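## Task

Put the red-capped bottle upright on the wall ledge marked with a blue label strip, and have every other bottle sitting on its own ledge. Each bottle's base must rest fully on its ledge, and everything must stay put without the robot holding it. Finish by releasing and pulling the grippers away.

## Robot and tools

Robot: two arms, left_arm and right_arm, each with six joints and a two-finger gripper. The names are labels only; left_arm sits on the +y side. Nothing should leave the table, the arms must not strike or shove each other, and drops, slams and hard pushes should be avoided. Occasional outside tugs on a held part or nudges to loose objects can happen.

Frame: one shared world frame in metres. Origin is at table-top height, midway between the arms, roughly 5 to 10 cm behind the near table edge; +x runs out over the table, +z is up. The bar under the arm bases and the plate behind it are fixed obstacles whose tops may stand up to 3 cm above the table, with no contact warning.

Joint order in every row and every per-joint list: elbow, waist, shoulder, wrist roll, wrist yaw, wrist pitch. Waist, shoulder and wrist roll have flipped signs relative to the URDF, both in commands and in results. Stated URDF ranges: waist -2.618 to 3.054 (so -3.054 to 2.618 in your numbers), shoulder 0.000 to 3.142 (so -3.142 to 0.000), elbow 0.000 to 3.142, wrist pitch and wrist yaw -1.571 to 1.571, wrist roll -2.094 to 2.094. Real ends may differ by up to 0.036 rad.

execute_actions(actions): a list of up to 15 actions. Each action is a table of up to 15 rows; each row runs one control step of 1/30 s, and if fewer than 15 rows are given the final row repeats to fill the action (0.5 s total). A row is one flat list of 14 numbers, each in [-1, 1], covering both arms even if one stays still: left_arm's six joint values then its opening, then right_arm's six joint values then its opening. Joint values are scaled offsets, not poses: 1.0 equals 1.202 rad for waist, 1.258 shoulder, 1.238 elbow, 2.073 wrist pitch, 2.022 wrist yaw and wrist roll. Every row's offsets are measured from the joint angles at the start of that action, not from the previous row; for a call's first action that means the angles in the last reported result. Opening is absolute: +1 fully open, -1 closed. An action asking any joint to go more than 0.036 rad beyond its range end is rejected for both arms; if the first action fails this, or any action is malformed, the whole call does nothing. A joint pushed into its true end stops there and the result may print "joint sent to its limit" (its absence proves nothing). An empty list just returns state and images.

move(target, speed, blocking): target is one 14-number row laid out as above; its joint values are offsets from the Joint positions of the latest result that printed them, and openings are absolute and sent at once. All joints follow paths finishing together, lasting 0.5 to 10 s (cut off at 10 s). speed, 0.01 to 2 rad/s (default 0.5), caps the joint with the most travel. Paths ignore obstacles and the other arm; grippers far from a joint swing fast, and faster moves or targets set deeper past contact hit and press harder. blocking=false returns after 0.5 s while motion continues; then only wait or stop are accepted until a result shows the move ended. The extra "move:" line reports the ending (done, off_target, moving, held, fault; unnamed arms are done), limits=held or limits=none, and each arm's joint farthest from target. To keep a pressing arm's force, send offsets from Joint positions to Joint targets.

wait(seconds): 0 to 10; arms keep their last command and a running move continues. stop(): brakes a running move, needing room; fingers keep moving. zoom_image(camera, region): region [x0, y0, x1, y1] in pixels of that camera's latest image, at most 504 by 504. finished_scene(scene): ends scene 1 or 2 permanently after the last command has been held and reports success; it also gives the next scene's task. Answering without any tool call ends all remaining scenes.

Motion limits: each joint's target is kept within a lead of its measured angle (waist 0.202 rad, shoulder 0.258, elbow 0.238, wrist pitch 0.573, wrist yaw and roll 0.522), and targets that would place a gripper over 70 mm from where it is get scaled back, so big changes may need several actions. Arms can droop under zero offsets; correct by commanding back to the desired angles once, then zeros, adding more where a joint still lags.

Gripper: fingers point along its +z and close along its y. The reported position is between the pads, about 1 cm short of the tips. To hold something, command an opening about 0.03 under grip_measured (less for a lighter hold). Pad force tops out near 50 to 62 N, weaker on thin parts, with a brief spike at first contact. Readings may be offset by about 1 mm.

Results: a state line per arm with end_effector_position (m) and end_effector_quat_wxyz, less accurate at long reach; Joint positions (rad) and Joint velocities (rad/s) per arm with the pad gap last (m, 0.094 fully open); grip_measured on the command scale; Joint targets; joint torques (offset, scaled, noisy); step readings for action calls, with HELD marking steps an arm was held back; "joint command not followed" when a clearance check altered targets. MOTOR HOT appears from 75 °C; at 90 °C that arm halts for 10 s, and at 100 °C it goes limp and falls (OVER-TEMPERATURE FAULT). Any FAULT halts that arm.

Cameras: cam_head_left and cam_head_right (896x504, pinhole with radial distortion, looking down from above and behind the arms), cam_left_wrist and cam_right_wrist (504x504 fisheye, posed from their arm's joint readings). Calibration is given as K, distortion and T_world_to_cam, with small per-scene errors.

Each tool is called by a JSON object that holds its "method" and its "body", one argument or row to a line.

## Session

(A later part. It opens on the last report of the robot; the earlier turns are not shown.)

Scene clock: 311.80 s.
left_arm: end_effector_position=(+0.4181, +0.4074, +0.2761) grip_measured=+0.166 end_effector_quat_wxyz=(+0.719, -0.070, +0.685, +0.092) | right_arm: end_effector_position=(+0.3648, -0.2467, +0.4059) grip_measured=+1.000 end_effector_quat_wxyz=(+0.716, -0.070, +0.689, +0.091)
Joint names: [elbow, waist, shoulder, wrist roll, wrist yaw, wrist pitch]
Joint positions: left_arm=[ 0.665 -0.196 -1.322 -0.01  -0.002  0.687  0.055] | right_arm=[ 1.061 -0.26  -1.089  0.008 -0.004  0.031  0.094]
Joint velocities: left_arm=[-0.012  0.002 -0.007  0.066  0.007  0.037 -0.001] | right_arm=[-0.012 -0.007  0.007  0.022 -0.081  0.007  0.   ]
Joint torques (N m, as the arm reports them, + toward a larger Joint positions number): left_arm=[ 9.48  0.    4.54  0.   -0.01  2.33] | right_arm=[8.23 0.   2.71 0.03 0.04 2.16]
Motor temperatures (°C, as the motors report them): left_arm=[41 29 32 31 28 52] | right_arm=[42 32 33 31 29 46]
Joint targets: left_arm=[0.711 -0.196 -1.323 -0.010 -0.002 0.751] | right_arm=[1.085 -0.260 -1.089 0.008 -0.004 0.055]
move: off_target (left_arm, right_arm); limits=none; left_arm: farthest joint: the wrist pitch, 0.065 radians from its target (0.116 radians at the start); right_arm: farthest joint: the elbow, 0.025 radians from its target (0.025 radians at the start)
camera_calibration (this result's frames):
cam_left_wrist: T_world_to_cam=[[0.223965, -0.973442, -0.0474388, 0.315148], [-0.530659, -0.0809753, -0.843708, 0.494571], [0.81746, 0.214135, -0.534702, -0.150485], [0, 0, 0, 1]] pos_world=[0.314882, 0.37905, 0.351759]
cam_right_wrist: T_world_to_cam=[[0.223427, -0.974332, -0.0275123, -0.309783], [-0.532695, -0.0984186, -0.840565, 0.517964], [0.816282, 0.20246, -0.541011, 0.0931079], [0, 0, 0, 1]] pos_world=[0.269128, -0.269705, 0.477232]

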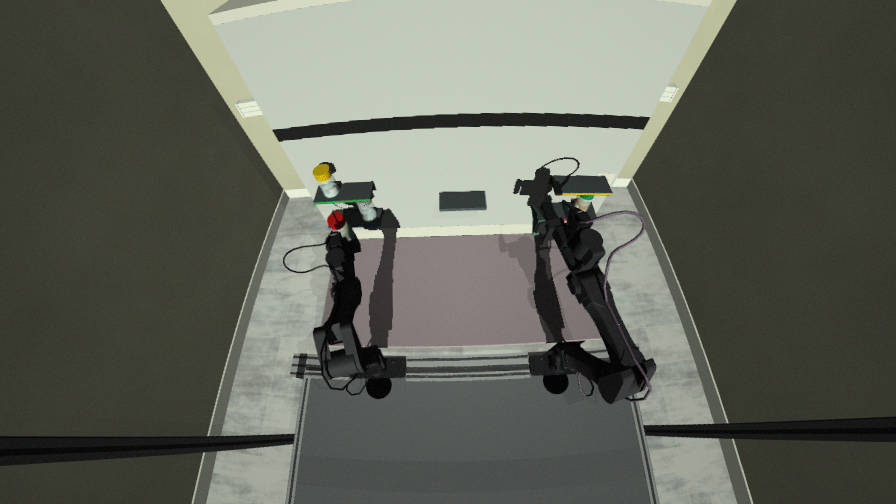

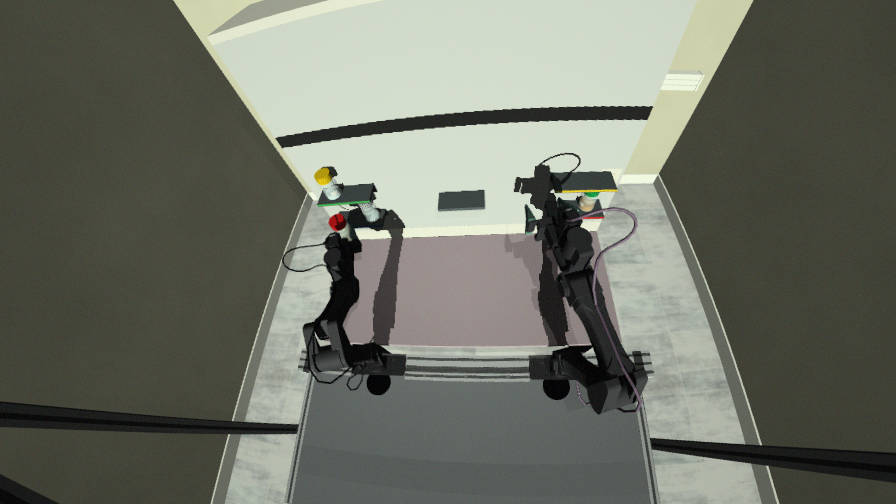

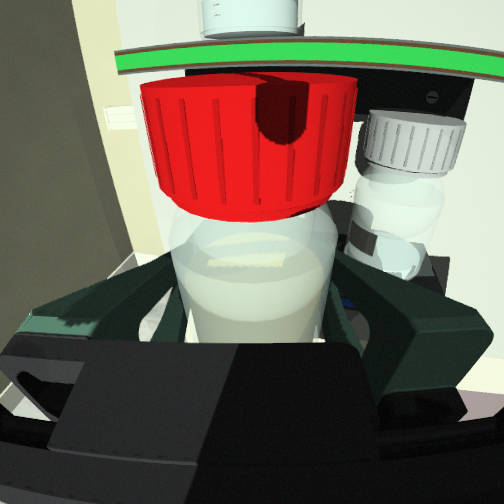

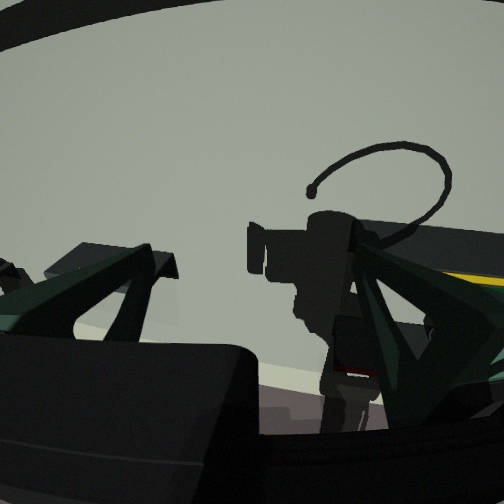

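{"method": "move", "body": {
  "target": [0.086,0,-0.068,0,0,0.039,0.135, 0.02,0,0,0,0,0.012,1],
  "speed": 0.06
}}

{"method": "zoom_image", "body": {
  "camera": "cam_left_wrist",
  "region": [120,10,460,300]
}}

Scene clock: 323.67 s.
left_arm: end_effector_position=(+0.4370, +0.4118, +0.2736) grip_measured=+0.166 end_effector_quat_wxyz=(+0.716, -0.071, +0.688, +0.092) | right_arm: end_effector_position=(+0.3648, -0.2468, +0.4061) grip_measured=+1.000 end_effector_quat_wxyz=(+0.716, -0.070, +0.688, +0.091)
Joint names: [elbow, waist, shoulder, wrist roll, wrist yaw, wrist pitch]
Joint positions: left_arm=[ 0.725 -0.196 -1.407 -0.01  -0.002  0.703  0.055] | right_arm=[ 1.061 -0.26  -1.089  0.008 -0.004  0.032  0.094]
Joint velocities: left_arm=[-0.017 -0.002 -0.007  0.022 -0.022 -0.037 -0.   ] | right_arm=[-0.007 -0.002 -0.007 -0.022 -0.051 -0.066  0.   ]
Joint torques (N m, as the arm reports them, + toward a larger Joint positions number): left_arm=[ 9.43  0.    5.29  0.   -0.01  2.34] | right_arm=[ 8.2  -0.03  2.79  0.    0.02  2.14]
Motor temperatures (°C, as the motors report them): left_arm=[42 29 32 31 28 52] | right_arm=[42 32 33 31 29 46]
Joint targets: left_arm=[0.771 -0.196 -1.407 -0.010 -0.002 0.768] | right_arm=[1.085 -0.260 -1.089 0.008 -0.004 0.056]
move: off_target (left_arm, right_arm); limits=none; left_arm: farthest joint: the wrist pitch, 0.065 radians from its target (0.081 radians at the start); right_arm: farthest joint: the elbow, 0.025 radians from its target (0.025 radians at the start)
camera_calibration (this result's frames):
cam_left_wrist: T_world_to_cam=[[0.223728, -0.973498, -0.047414, 0.315248], [-0.536902, -0.0824979, -0.839601, 0.505075], [0.813438, 0.213299, -0.54113, -0.16437], [0, 0, 0, 1]] pos_world=[0.334351, 0.383621, 0.350063]
cam_right_wrist: T_world_to_cam=[[0.223423, -0.974333, -0.0275114, -0.309784], [-0.532072, -0.098263, -0.840978, 0.518098], [0.816689, 0.202532, -0.54037, 0.0928259], [0, 0, 0, 1]] pos_world=[0.269068, -0.269723, 0.477346]

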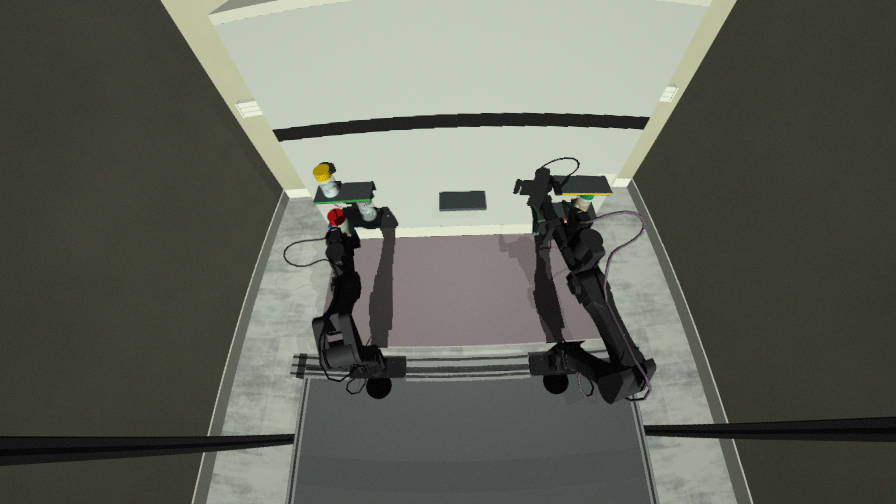

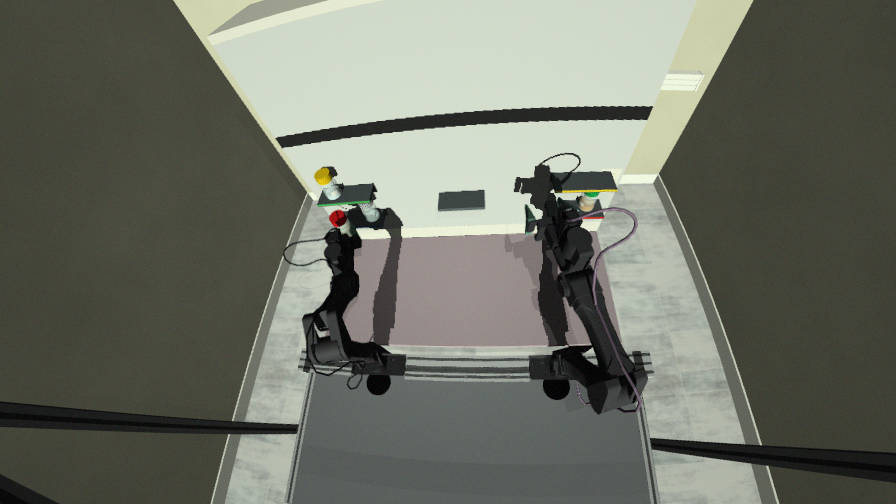

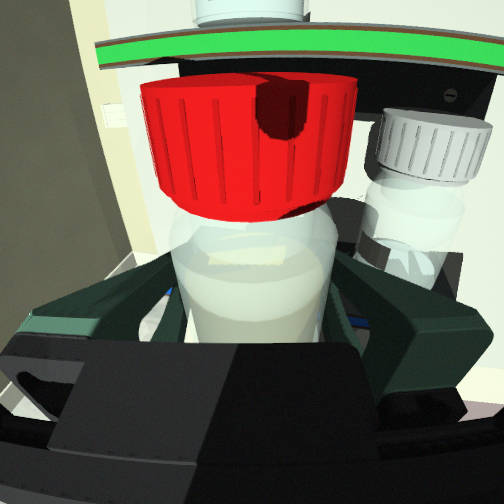

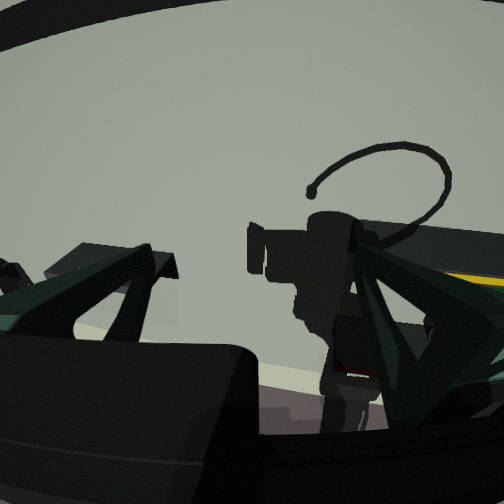

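Region (120, 10, 460, 300) of cam_left_wrist's 504x504 image, scaled by 1.482, with more detail than that image has; it fills the top 430 rows of this view, and the rest is white.

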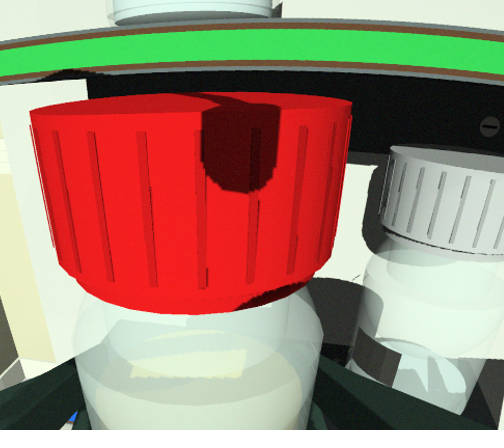

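{"method": "move", "body": {
  "target": [0.137,0,-0.11,0,0,0.04,0.135, 0.02,0,0,0,0,0.012,1],
  "speed": 0.06
}}

{"method": "zoom_image", "body": {
  "camera": "cam_head_left",
  "region": [290,150,420,260]
}}

Scene clock: 335.53 s.
left_arm: end_effector_position=(+0.4709, +0.4197, +0.2749) grip_measured=+0.166 end_effector_quat_wxyz=(+0.717, -0.071, +0.687, +0.092) | right_arm: end_effector_position=(+0.3648, -0.2468, +0.4062) grip_measured=+1.000 end_effector_quat_wxyz=(+0.716, -0.070, +0.688, +0.091)
Joint names: [elbow, waist, shoulder, wrist roll, wrist yaw, wrist pitch]
Joint positions: left_arm=[ 0.849 -0.196 -1.546 -0.01  -0.002  0.722  0.055] | right_arm=[ 1.061 -0.26  -1.089  0.008 -0.004  0.033  0.094]
Joint velocities: left_arm=[-0.007 -0.022  0.007  0.007 -0.022 -0.037  0.   ] | right_arm=[-0.012  0.002  0.012  0.007 -0.037 -0.037  0.   ]
Joint torques (N m, as the arm reports them, + toward a larger Joint positions number): left_arm=[ 9.41  0.    6.63  0.   -0.01  2.34] | right_arm=[ 8.22 -0.03  2.7   0.02  0.01  2.14]
Motor temperatures (°C, as the motors report them): left_arm=[43 29 33 31 28 53] | right_arm=[42 32 33 31 29 46]
Joint targets: left_arm=[0.895 -0.196 -1.545 -0.010 -0.002 0.786] | right_arm=[1.085 -0.260 -1.089 0.008 -0.004 0.057]
move: off_target (left_arm, right_arm); limits=none; left_arm: farthest joint: the wrist pitch, 0.064 radians from its target (0.083 radians at the start); right_arm: farthest joint: the elbow, 0.025 radians from its target (0.025 radians at the start)
camera_calibration (this result's frames):
cam_left_wrist: T_world_to_cam=[[0.223811, -0.973478, -0.0474229, 0.315363], [-0.534721, -0.0819657, -0.841044, 0.524173], [0.814851, 0.213593, -0.538884, -0.19434], [0, 0, 0, 1]] pos_world=[0.368063, 0.391473, 0.351081]
cam_right_wrist: T_world_to_cam=[[0.22342, -0.974334, -0.0275105, -0.309784], [-0.531449, -0.0981073, -0.84139, 0.518231], [0.817096, 0.202604, -0.539728, 0.0925438], [0, 0, 0, 1]] pos_world=[0.269008, -0.26974, 0.477461]

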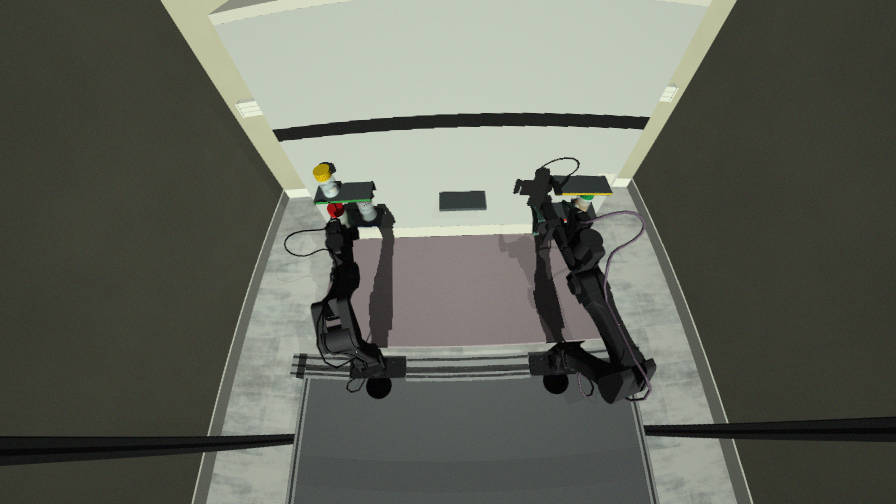

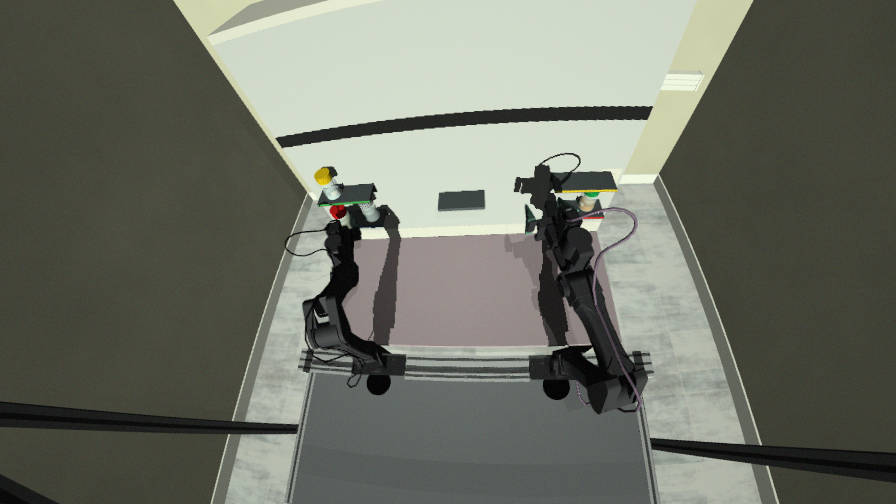

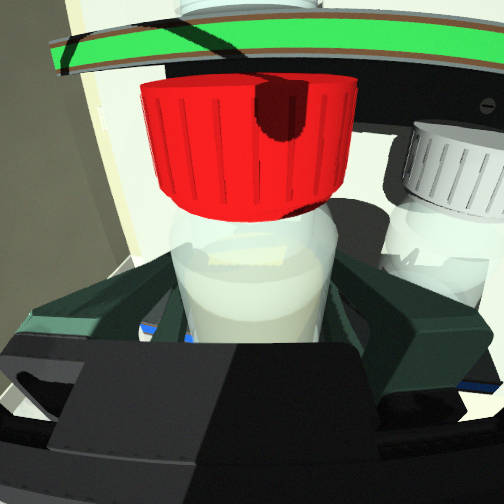

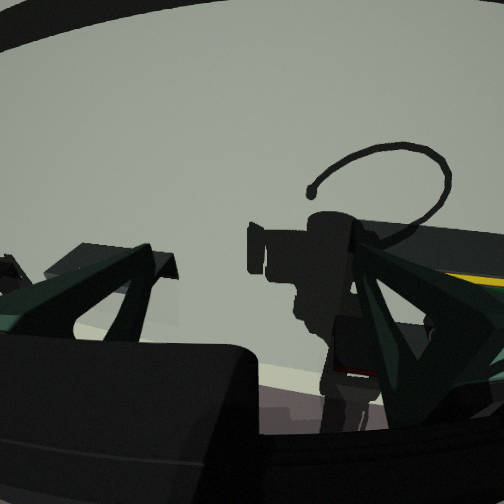

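Region (290, 150, 420, 260) of cam_head_left's 896x504 image, scaled by 3.877, with more detail than that image has; it fills the top 426 rows of this view, and the rest is white.

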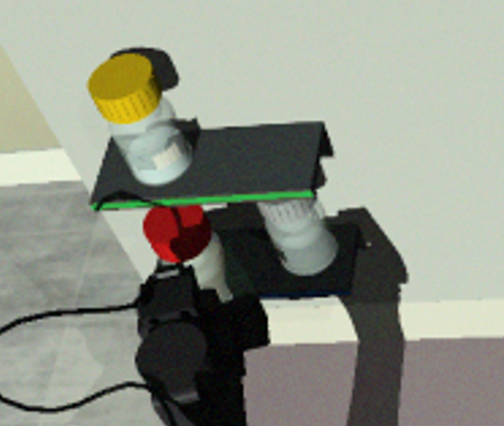

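{"method": "move", "body": {
  "target": [0.096,0,-0.061,0,0,0.033,0.135, 0.02,0,0,0,0,0.012,1],
  "speed": 0.05
}}

{"method": "zoom_image", "body": {
  "camera": "cam_head_left",
  "region": [290,150,420,260]
}}

Scene clock: 356.03 s.
left_arm: end_effector_position=(+0.4904, +0.4243, +0.2736) grip_measured=+0.166 end_effector_quat_wxyz=(+0.717, -0.071, +0.688, +0.092) | right_arm: end_effector_position=(+0.3648, -0.2468, +0.4063) grip_measured=+1.000 end_effector_quat_wxyz=(+0.717, -0.070, +0.688, +0.091)
Joint names: [elbow, waist, shoulder, wrist roll, wrist yaw, wrist pitch]
Joint positions: left_arm=[ 0.922 -0.196 -1.624 -0.01  -0.002  0.726  0.055] | right_arm=[ 1.061 -0.26  -1.089  0.008 -0.004  0.033  0.094]
Joint velocities: left_arm=[-0.002 -0.027  0.012  0.022 -0.007  0.022  0.001] | right_arm=[ 0.017 -0.012  0.002 -0.037  0.051  0.051  0.   ]
Joint torques (N m, as the arm reports them, + toward a larger Joint positions number): left_arm=[ 9.39  0.01  7.38 -0.01 -0.01  2.33] | right_arm=[ 8.26 -0.02  2.73  0.01  0.02  2.15]
Motor temperatures (°C, as the motors report them): left_arm=[43 29 34 31 28 53] | right_arm=[42 32 33 31 29 46]
Joint targets: left_arm=[0.968 -0.196 -1.623 -0.010 -0.002 0.790] | right_arm=[1.085 -0.260 -1.089 0.008 -0.004 0.057]
move: off_target (left_arm, right_arm); limits=none; left_arm: farthest joint: the wrist pitch, 0.065 radians from its target (0.068 radians at the start); right_arm: farthest joint: the elbow, 0.025 radians from its target (0.025 radians at the start)
camera_calibration (this result's frames):
cam_left_wrist: T_world_to_cam=[[0.223776, -0.973486, -0.0474191, 0.315405], [-0.535656, -0.0821939, -0.840426, 0.53424], [0.814246, 0.213467, -0.539847, -0.211372], [0, 0, 0, 1]] pos_world=[0.387698, 0.396075, 0.349837]
cam_right_wrist: T_world_to_cam=[[0.223418, -0.974334, -0.0275101, -0.309784], [-0.531138, -0.0980294, -0.841595, 0.518298], [0.817299, 0.202639, -0.539407, 0.0924027], [0, 0, 0, 1]] pos_world=[0.268978, -0.269749, 0.477518]

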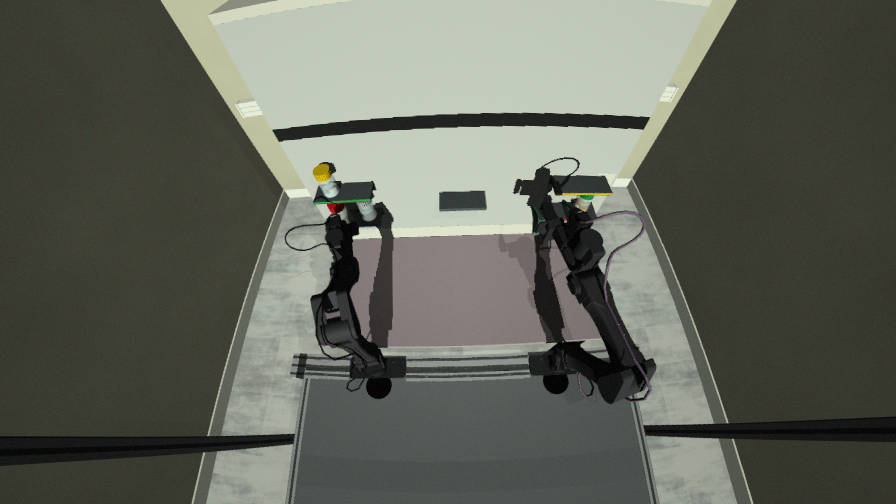

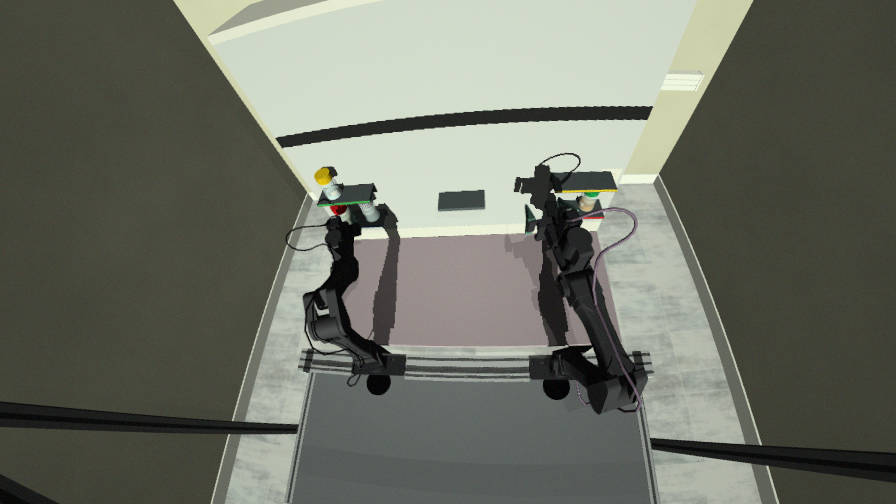

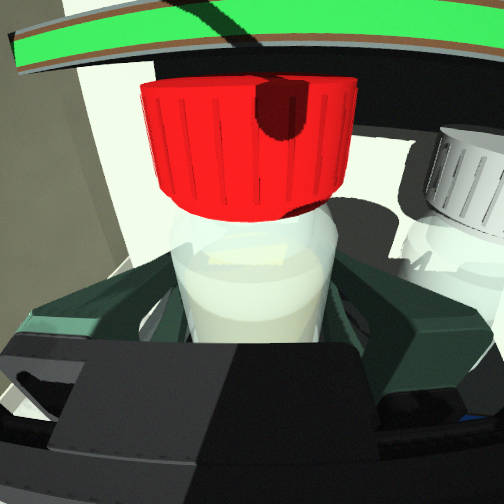

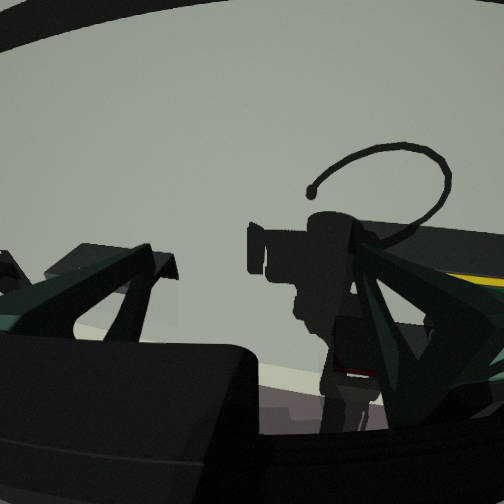

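Region (290, 150, 420, 260) of cam_head_left's 896x504 image, scaled by 3.877, with more detail than that image has; it fills the top 426 rows of this view, and the rest is white.

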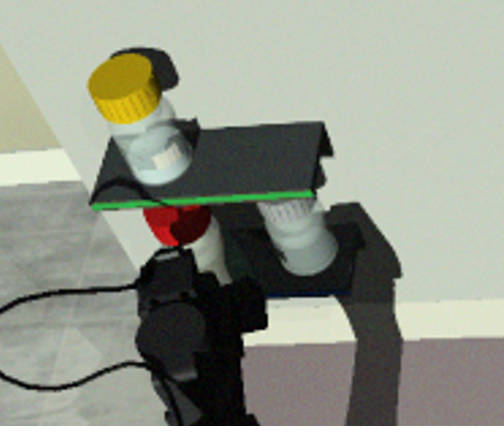

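{"method": "move", "body": {
  "target": [0.074,0,-0.038,0,0,0.032,0.135, 0.02,0,0,0,0,0.012,1],
  "speed": 0.05
}}

{"method": "zoom_image", "body": {
  "camera": "cam_head_left",
  "region": [290,150,420,260]
}}

Scene clock: 369.60 s.
left_arm: end_effector_position=(+0.5028, +0.4272, +0.2715) grip_measured=+0.166 end_effector_quat_wxyz=(+0.716, -0.071, +0.688, +0.092) | right_arm: end_effector_position=(+0.3647, -0.2468, +0.4065) grip_measured=+1.000 end_effector_quat_wxyz=(+0.717, -0.070, +0.688, +0.091)
Joint names: [elbow, waist, shoulder, wrist roll, wrist yaw, wrist pitch]
Joint positions: left_arm=[ 0.967 -0.196 -1.674 -0.01  -0.002  0.728  0.055] | right_arm=[ 1.061 -0.26  -1.089  0.008 -0.004  0.034  0.094]
Joint velocities: left_arm=[ 0.007 -0.007 -0.007  0.081  0.007 -0.051 -0.001] | right_arm=[-0.007  0.012 -0.012  0.007 -0.022 -0.037  0.   ]
Joint torques (N m, as the arm reports them, + toward a larger Joint positions number): left_arm=[ 9.37  0.    7.85  0.   -0.01  2.34] | right_arm=[ 8.22 -0.01  2.74  0.01  0.03  2.12]
Motor temperatures (°C, as the motors report them): left_arm=[44 29 35 31 28 54] | right_arm=[42 32 33 31 29 46]
Joint targets: left_arm=[1.013 -0.196 -1.672 -0.010 -0.002 0.792] | right_arm=[1.085 -0.260 -1.089 0.008 -0.004 0.058]
move: off_target (left_arm, right_arm); limits=none; left_arm: farthest joint: the wrist pitch, 0.065 radians from its target (0.067 radians at the start); right_arm: farthest joint: the elbow, 0.025 radians from its target (0.025 radians at the start)
camera_calibration (this result's frames):
cam_left_wrist: T_world_to_cam=[[0.223717, -0.9735, -0.0474127, 0.315415], [-0.537214, -0.0825738, -0.839394, 0.539995], [0.813236, 0.213257, -0.541451, -0.222136], [0, 0, 0, 1]] pos_world=[0.400178, 0.399018, 0.347948]
cam_right_wrist: T_world_to_cam=[[0.223415, -0.974335, -0.0275093, -0.309784], [-0.530514, -0.0978737, -0.842007, 0.518431], [0.817704, 0.202711, -0.538765, 0.0921204], [0, 0, 0, 1]] pos_world=[0.268918, -0.269766, 0.477632]

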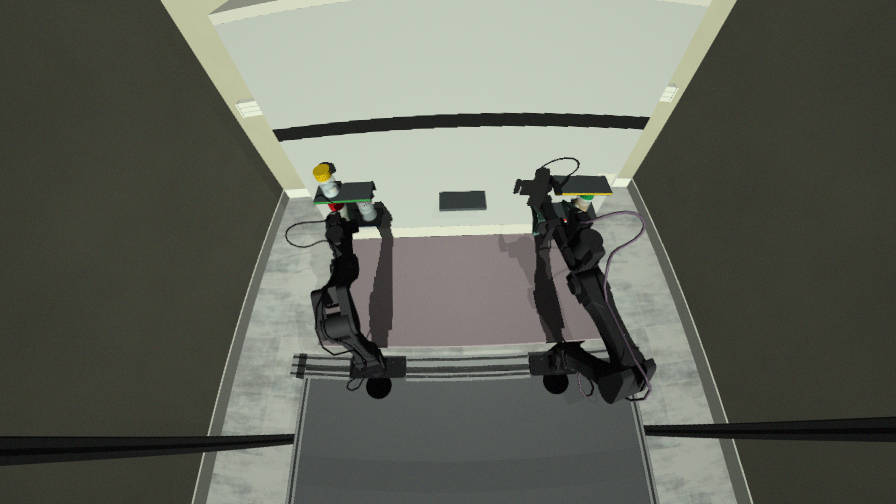

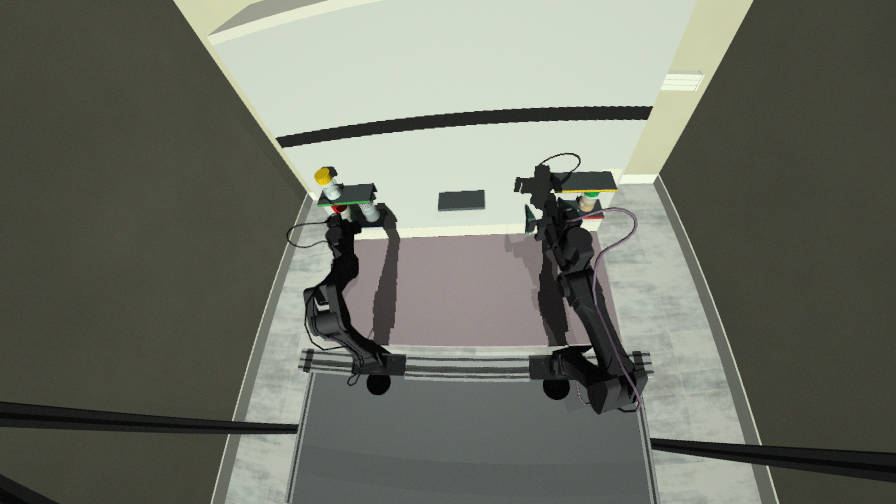

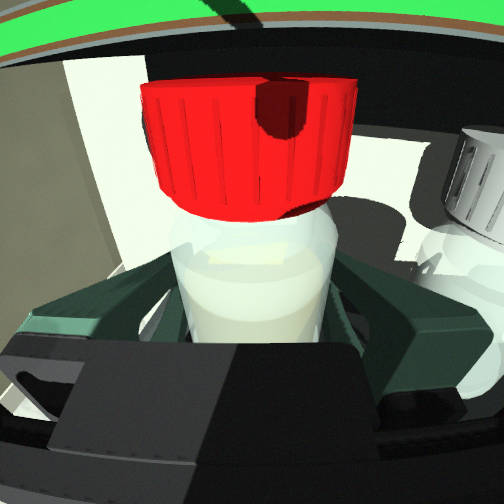

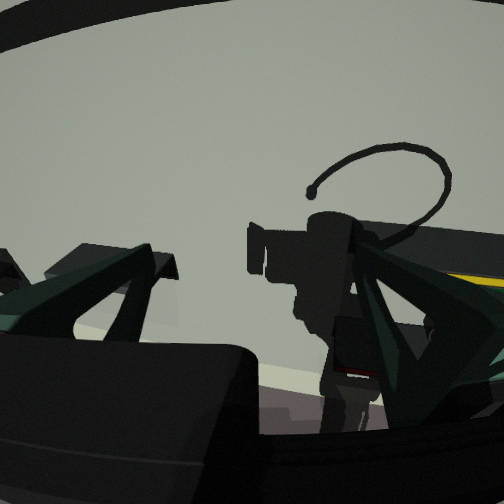

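Region (290, 150, 420, 260) of cam_head_left's 896x504 image, scaled by 3.877, with more detail than that image has; it fills the top 426 rows of this view, and the rest is white.

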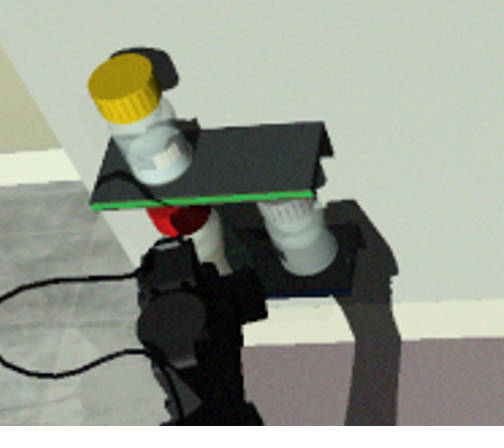

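{"method": "move", "body": {
  "target": [-0.018,0,0.002,0,0,0.042,0.135, 0.02,0,0,0,0,0.012,1],
  "speed": 0.05
}}

Scene clock: 377.33 s.
left_arm: end_effector_position=(+0.5010, +0.4268, +0.2695) grip_measured=+0.166 end_effector_quat_wxyz=(+0.718, -0.070, +0.686, +0.092) | right_arm: end_effector_position=(+0.3647, -0.2468, +0.4067) grip_measured=+1.000 end_effector_quat_wxyz=(+0.717, -0.070, +0.687, +0.091)
Joint names: [elbow, waist, shoulder, wrist roll, wrist yaw, wrist pitch]
Joint positions: left_arm=[ 0.951 -0.196 -1.674 -0.01  -0.002  0.75   0.055] | right_arm=[ 1.061 -0.26  -1.089  0.008 -0.004  0.034  0.094]
Joint velocities: left_arm=[ 0.002 -0.007  0.007  0.037 -0.066 -0.007  0.   ] | right_arm=[ 0.002 -0.002 -0.007 -0.066 -0.022 -0.051  0.   ]
Joint torques (N m, as the arm reports them, + toward a larger Joint positions number): left_arm=[ 5.73  0.01  7.86 -0.01 -0.01  2.34] | right_arm=[ 8.22 -0.04  2.7   0.01  0.03  2.13]
Motor temperatures (°C, as the motors report them): left_arm=[43 29 35 31 28 54] | right_arm=[42 32 33 31 29 46]
Joint targets: left_arm=[0.945 -0.196 -1.671 -0.010 -0.002 0.815] | right_arm=[1.085 -0.260 -1.089 0.008 -0.004 0.059]
move: off_target (left_arm, right_arm); limits=none; left_arm: farthest joint: the wrist pitch, 0.065 radians from its target (0.087 radians at the start); right_arm: farthest joint: the elbow, 0.025 radians from its target (0.025 radians at the start)
camera_calibration (this result's frames):
cam_left_wrist: T_world_to_cam=[[0.223918, -0.973453, -0.047434, 0.315229], [-0.53191, -0.0812804, -0.842891, 0.535031], [0.816659, 0.213969, -0.53599, -0.225174], [0, 0, 0, 1]] pos_world=[0.397894, 0.398528, 0.345234]
cam_right_wrist: T_world_to_cam=[[0.223411, -0.974336, -0.0275084, -0.309784], [-0.529891, -0.0977179, -0.842417, 0.518565], [0.81811, 0.202782, -0.538123, 0.091838], [0, 0, 0, 1]] pos_world=[0.268858, -0.269784, 0.477746]

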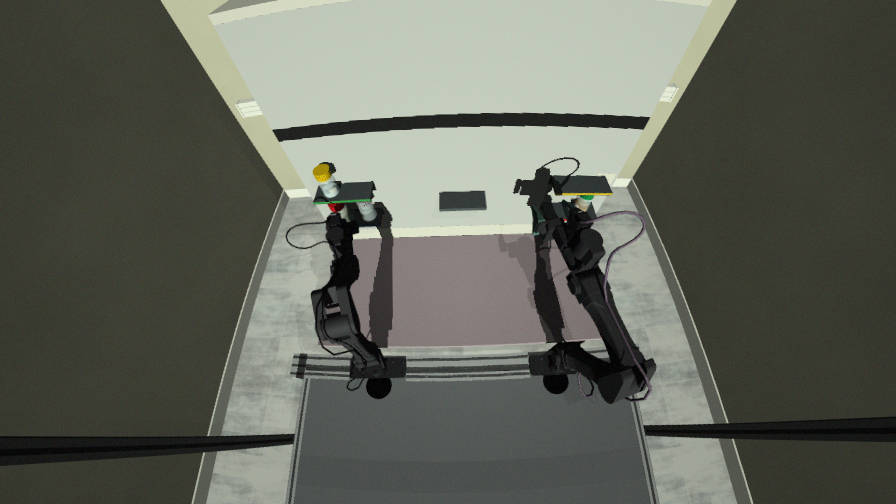

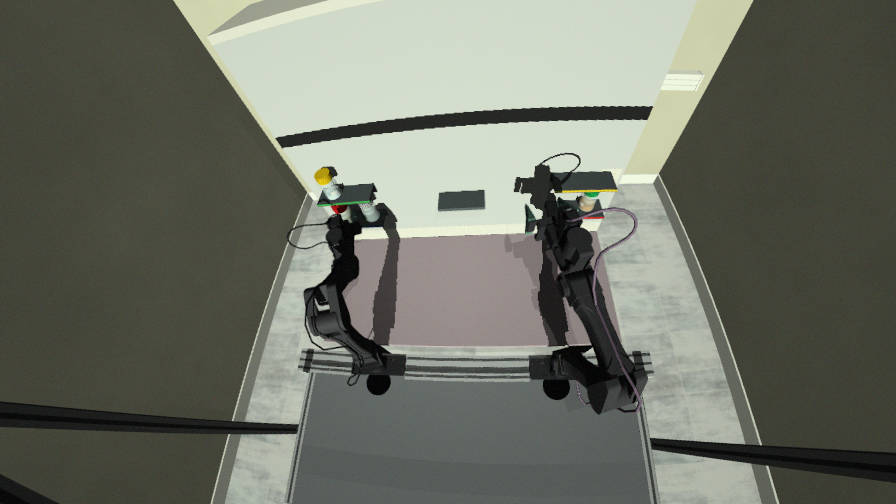

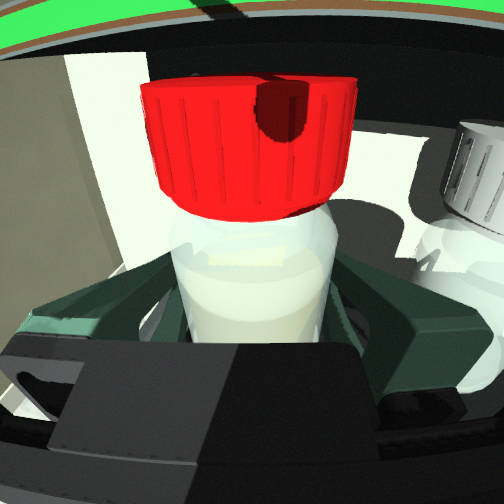

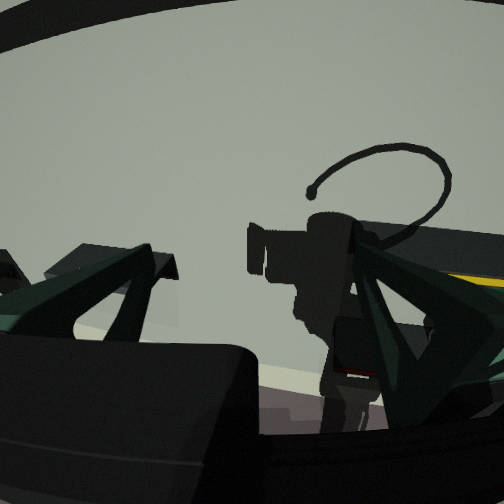

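{"method": "move", "body": {
  "target": [0,0,-0.01,0,0,0.034,0.135, 0.02,0,0,0,0,0.012,1],
  "speed": 0.03
}}

Scene clock: 384.60 s.
left_arm: end_effector_position=(+0.5028, +0.4273, +0.2648) grip_measured=+0.166 end_effector_quat_wxyz=(+0.716, -0.071, +0.688, +0.092) | right_arm: end_effector_position=(+0.3647, -0.2468, +0.4069) grip_measured=+1.000 end_effector_quat_wxyz=(+0.717, -0.070, +0.687, +0.091)
Joint names: [elbow, waist, shoulder, wrist roll, wrist yaw, wrist pitch]
Joint positions: left_arm=[ 0.951 -0.196 -1.686 -0.01  -0.002  0.756  0.055] | right_arm=[ 1.061 -0.26  -1.089  0.008 -0.004  0.035  0.094]
Joint velocities: left_arm=[ 0.012  0.002 -0.002  0.022  0.066 -0.022 -0.   ] | right_arm=[ 0.007  0.007  0.017 -0.081 -0.022 -0.007  0.   ]
Joint torques (N m, as the arm reports them, + toward a larger Joint positions number): left_arm=[ 6.15  0.01  7.72 -0.01 -0.01  2.35] | right_arm=[8.25 0.03 2.71 0.   0.03 2.12]
Motor temperatures (°C, as the motors report them): left_arm=[42 29 35 31 28 54] | right_arm=[42 32 33 31 29 46]
Joint targets: left_arm=[0.951 -0.196 -1.686 -0.010 -0.002 0.821] | right_arm=[1.085 -0.260 -1.089 0.008 -0.004 0.059]
move: off_target (left_arm, right_arm); limits=none; left_arm: farthest joint: the wrist pitch, 0.065 radians from its target (0.070 radians at the start); right_arm: farthest joint: the elbow, 0.025 radians from its target (0.025 radians at the start)
camera_calibration (this result's frames):
cam_left_wrist: T_world_to_cam=[[0.223717, -0.9735, -0.0474127, 0.315202], [-0.537214, -0.0825738, -0.839394, 0.534425], [0.813236, 0.213257, -0.541451, -0.225792], [0, 0, 0, 1]] pos_world=[0.400206, 0.399131, 0.341283]
cam_right_wrist: T_world_to_cam=[[0.223408, -0.974337, -0.0275076, -0.309784], [-0.529267, -0.097562, -0.842828, 0.518697], [0.818514, 0.202853, -0.53748, 0.0915555], [0, 0, 0, 1]] pos_world=[0.268798, -0.269801, 0.47786]

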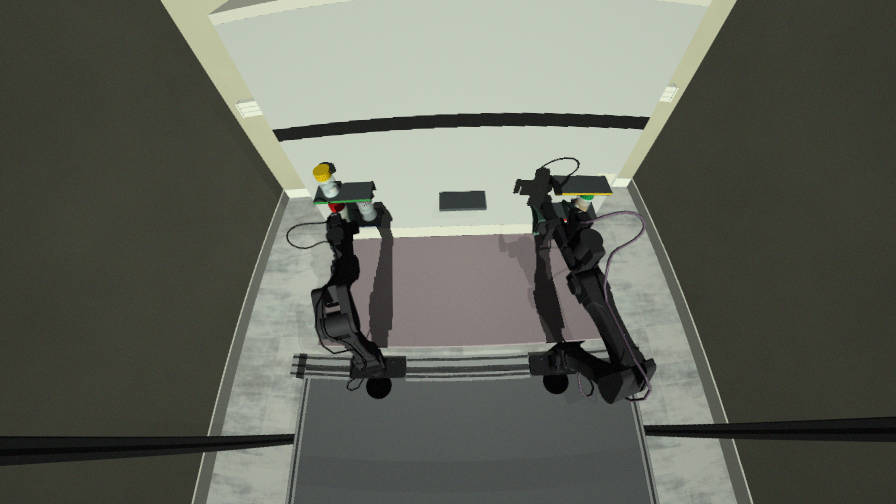

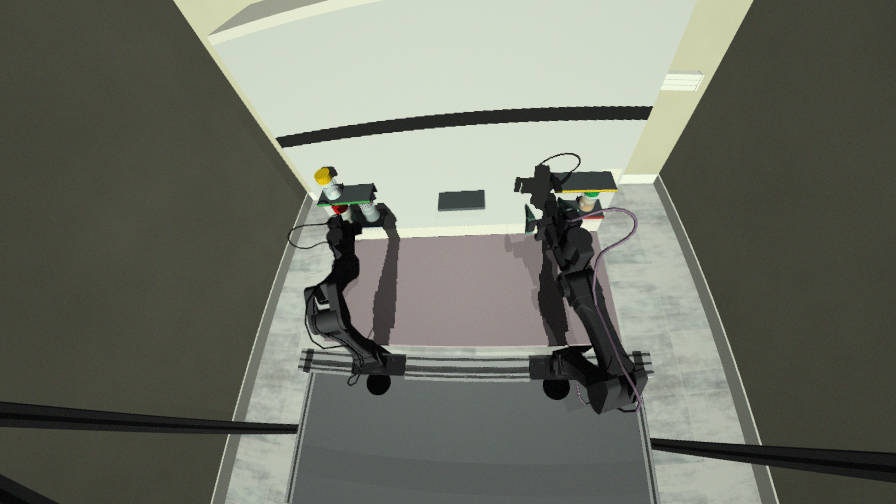

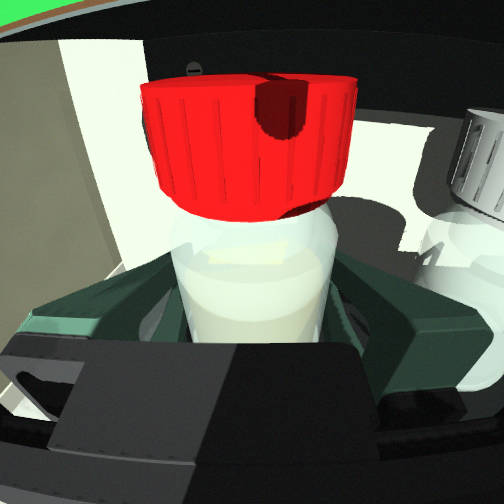

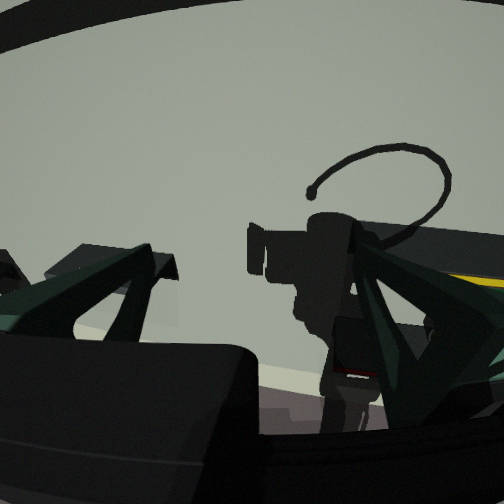

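{"method": "move", "body": {
  "target": [0,0,-0.01,0,0,0.038,0.135, 0.02,0,0,0,0,0.012,1],
  "speed": 0.04
}}

Scene clock: 390.47 s.
left_arm: end_effector_position=(+0.5049, +0.4279, +0.2609) grip_measured=+0.166 end_effector_quat_wxyz=(+0.716, -0.071, +0.689, +0.092) | right_arm: end_effector_position=(+0.3647, -0.2468, +0.4071) grip_measured=+1.000 end_effector_quat_wxyz=(+0.718, -0.070, +0.687, +0.091)
Joint names: [elbow, waist, shoulder, wrist roll, wrist yaw, wrist pitch]
Joint positions: left_arm=[ 0.951 -0.196 -1.701 -0.01  -0.002  0.77   0.055] | right_arm=[ 1.061 -0.26  -1.089  0.008 -0.004  0.036  0.094]
Joint velocities: left_arm=[ 0.012  0.002  0.007 -0.007  0.007 -0.051 -0.   ] | right_arm=[-0.007 -0.002  0.022 -0.022 -0.007 -0.007  0.   ]
Joint torques (N m, as the arm reports them, + toward a larger Joint positions number): left_arm=[ 6.11  0.01  8.    0.   -0.01  2.33] | right_arm=[8.26 0.01 2.68 0.01 0.02 2.16]
Motor temperatures (°C, as the motors report them): left_arm=[42 29 35 31 28 54] | right_arm=[42 32 33 31 29 46]
Joint targets: left_arm=[0.951 -0.196 -1.699 -0.010 -0.002 0.835] | right_arm=[1.085 -0.260 -1.089 0.008 -0.004 0.060]
move: off_target (left_arm, right_arm); limits=none; left_arm: farthest joint: the wrist pitch, 0.065 radians from its target (0.078 radians at the start); right_arm: farthest joint: the elbow, 0.025 radians from its target (0.025 radians at the start)
camera_calibration (this result's frames):
cam_left_wrist: T_world_to_cam=[[0.223693, -0.973506, -0.0474101, 0.315099], [-0.537836, -0.0827257, -0.838981, 0.532589], [0.812831, 0.213173, -0.542092, -0.229337], [0, 0, 0, 1]] pos_world=[0.402372, 0.399697, 0.337449]
cam_right_wrist: T_world_to_cam=[[0.223405, -0.974338, -0.0275067, -0.309784], [-0.528642, -0.0974061, -0.843238, 0.51883], [0.818919, 0.202924, -0.536837, 0.0912729], [0, 0, 0, 1]] pos_world=[0.268738, -0.269819, 0.477975]

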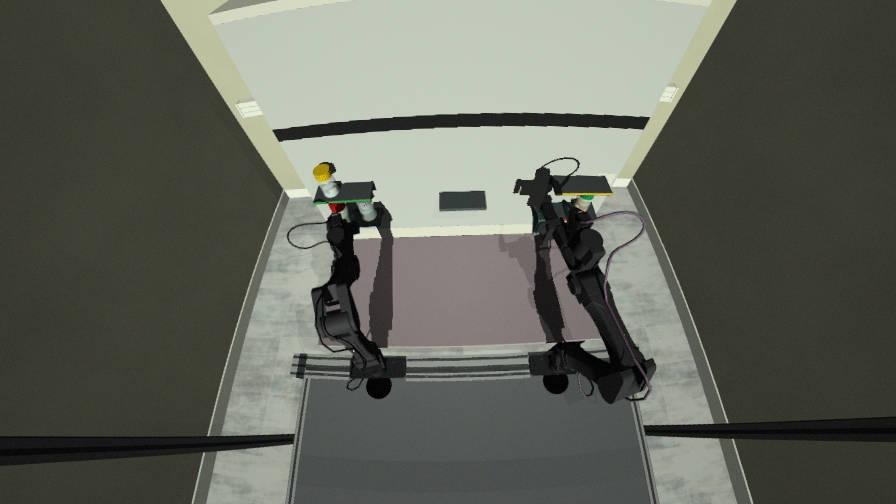

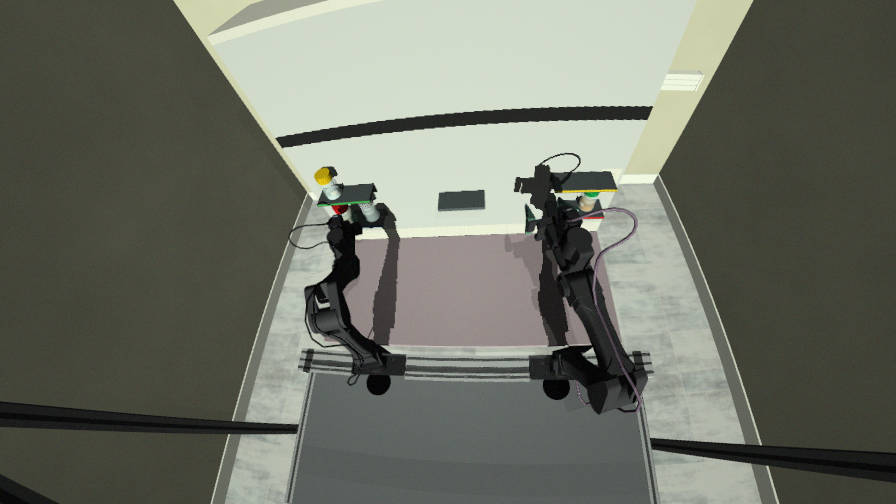

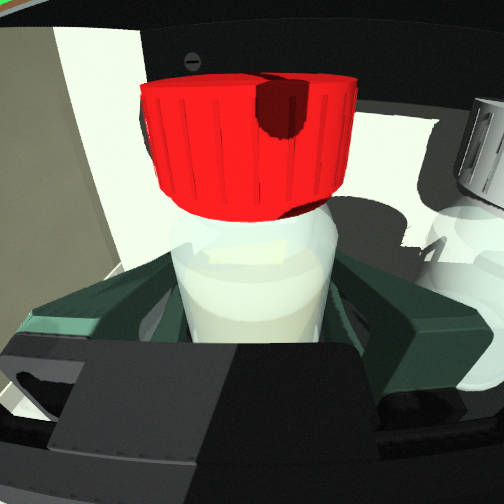

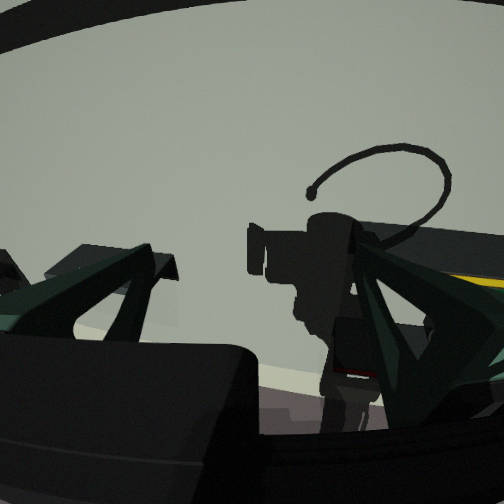

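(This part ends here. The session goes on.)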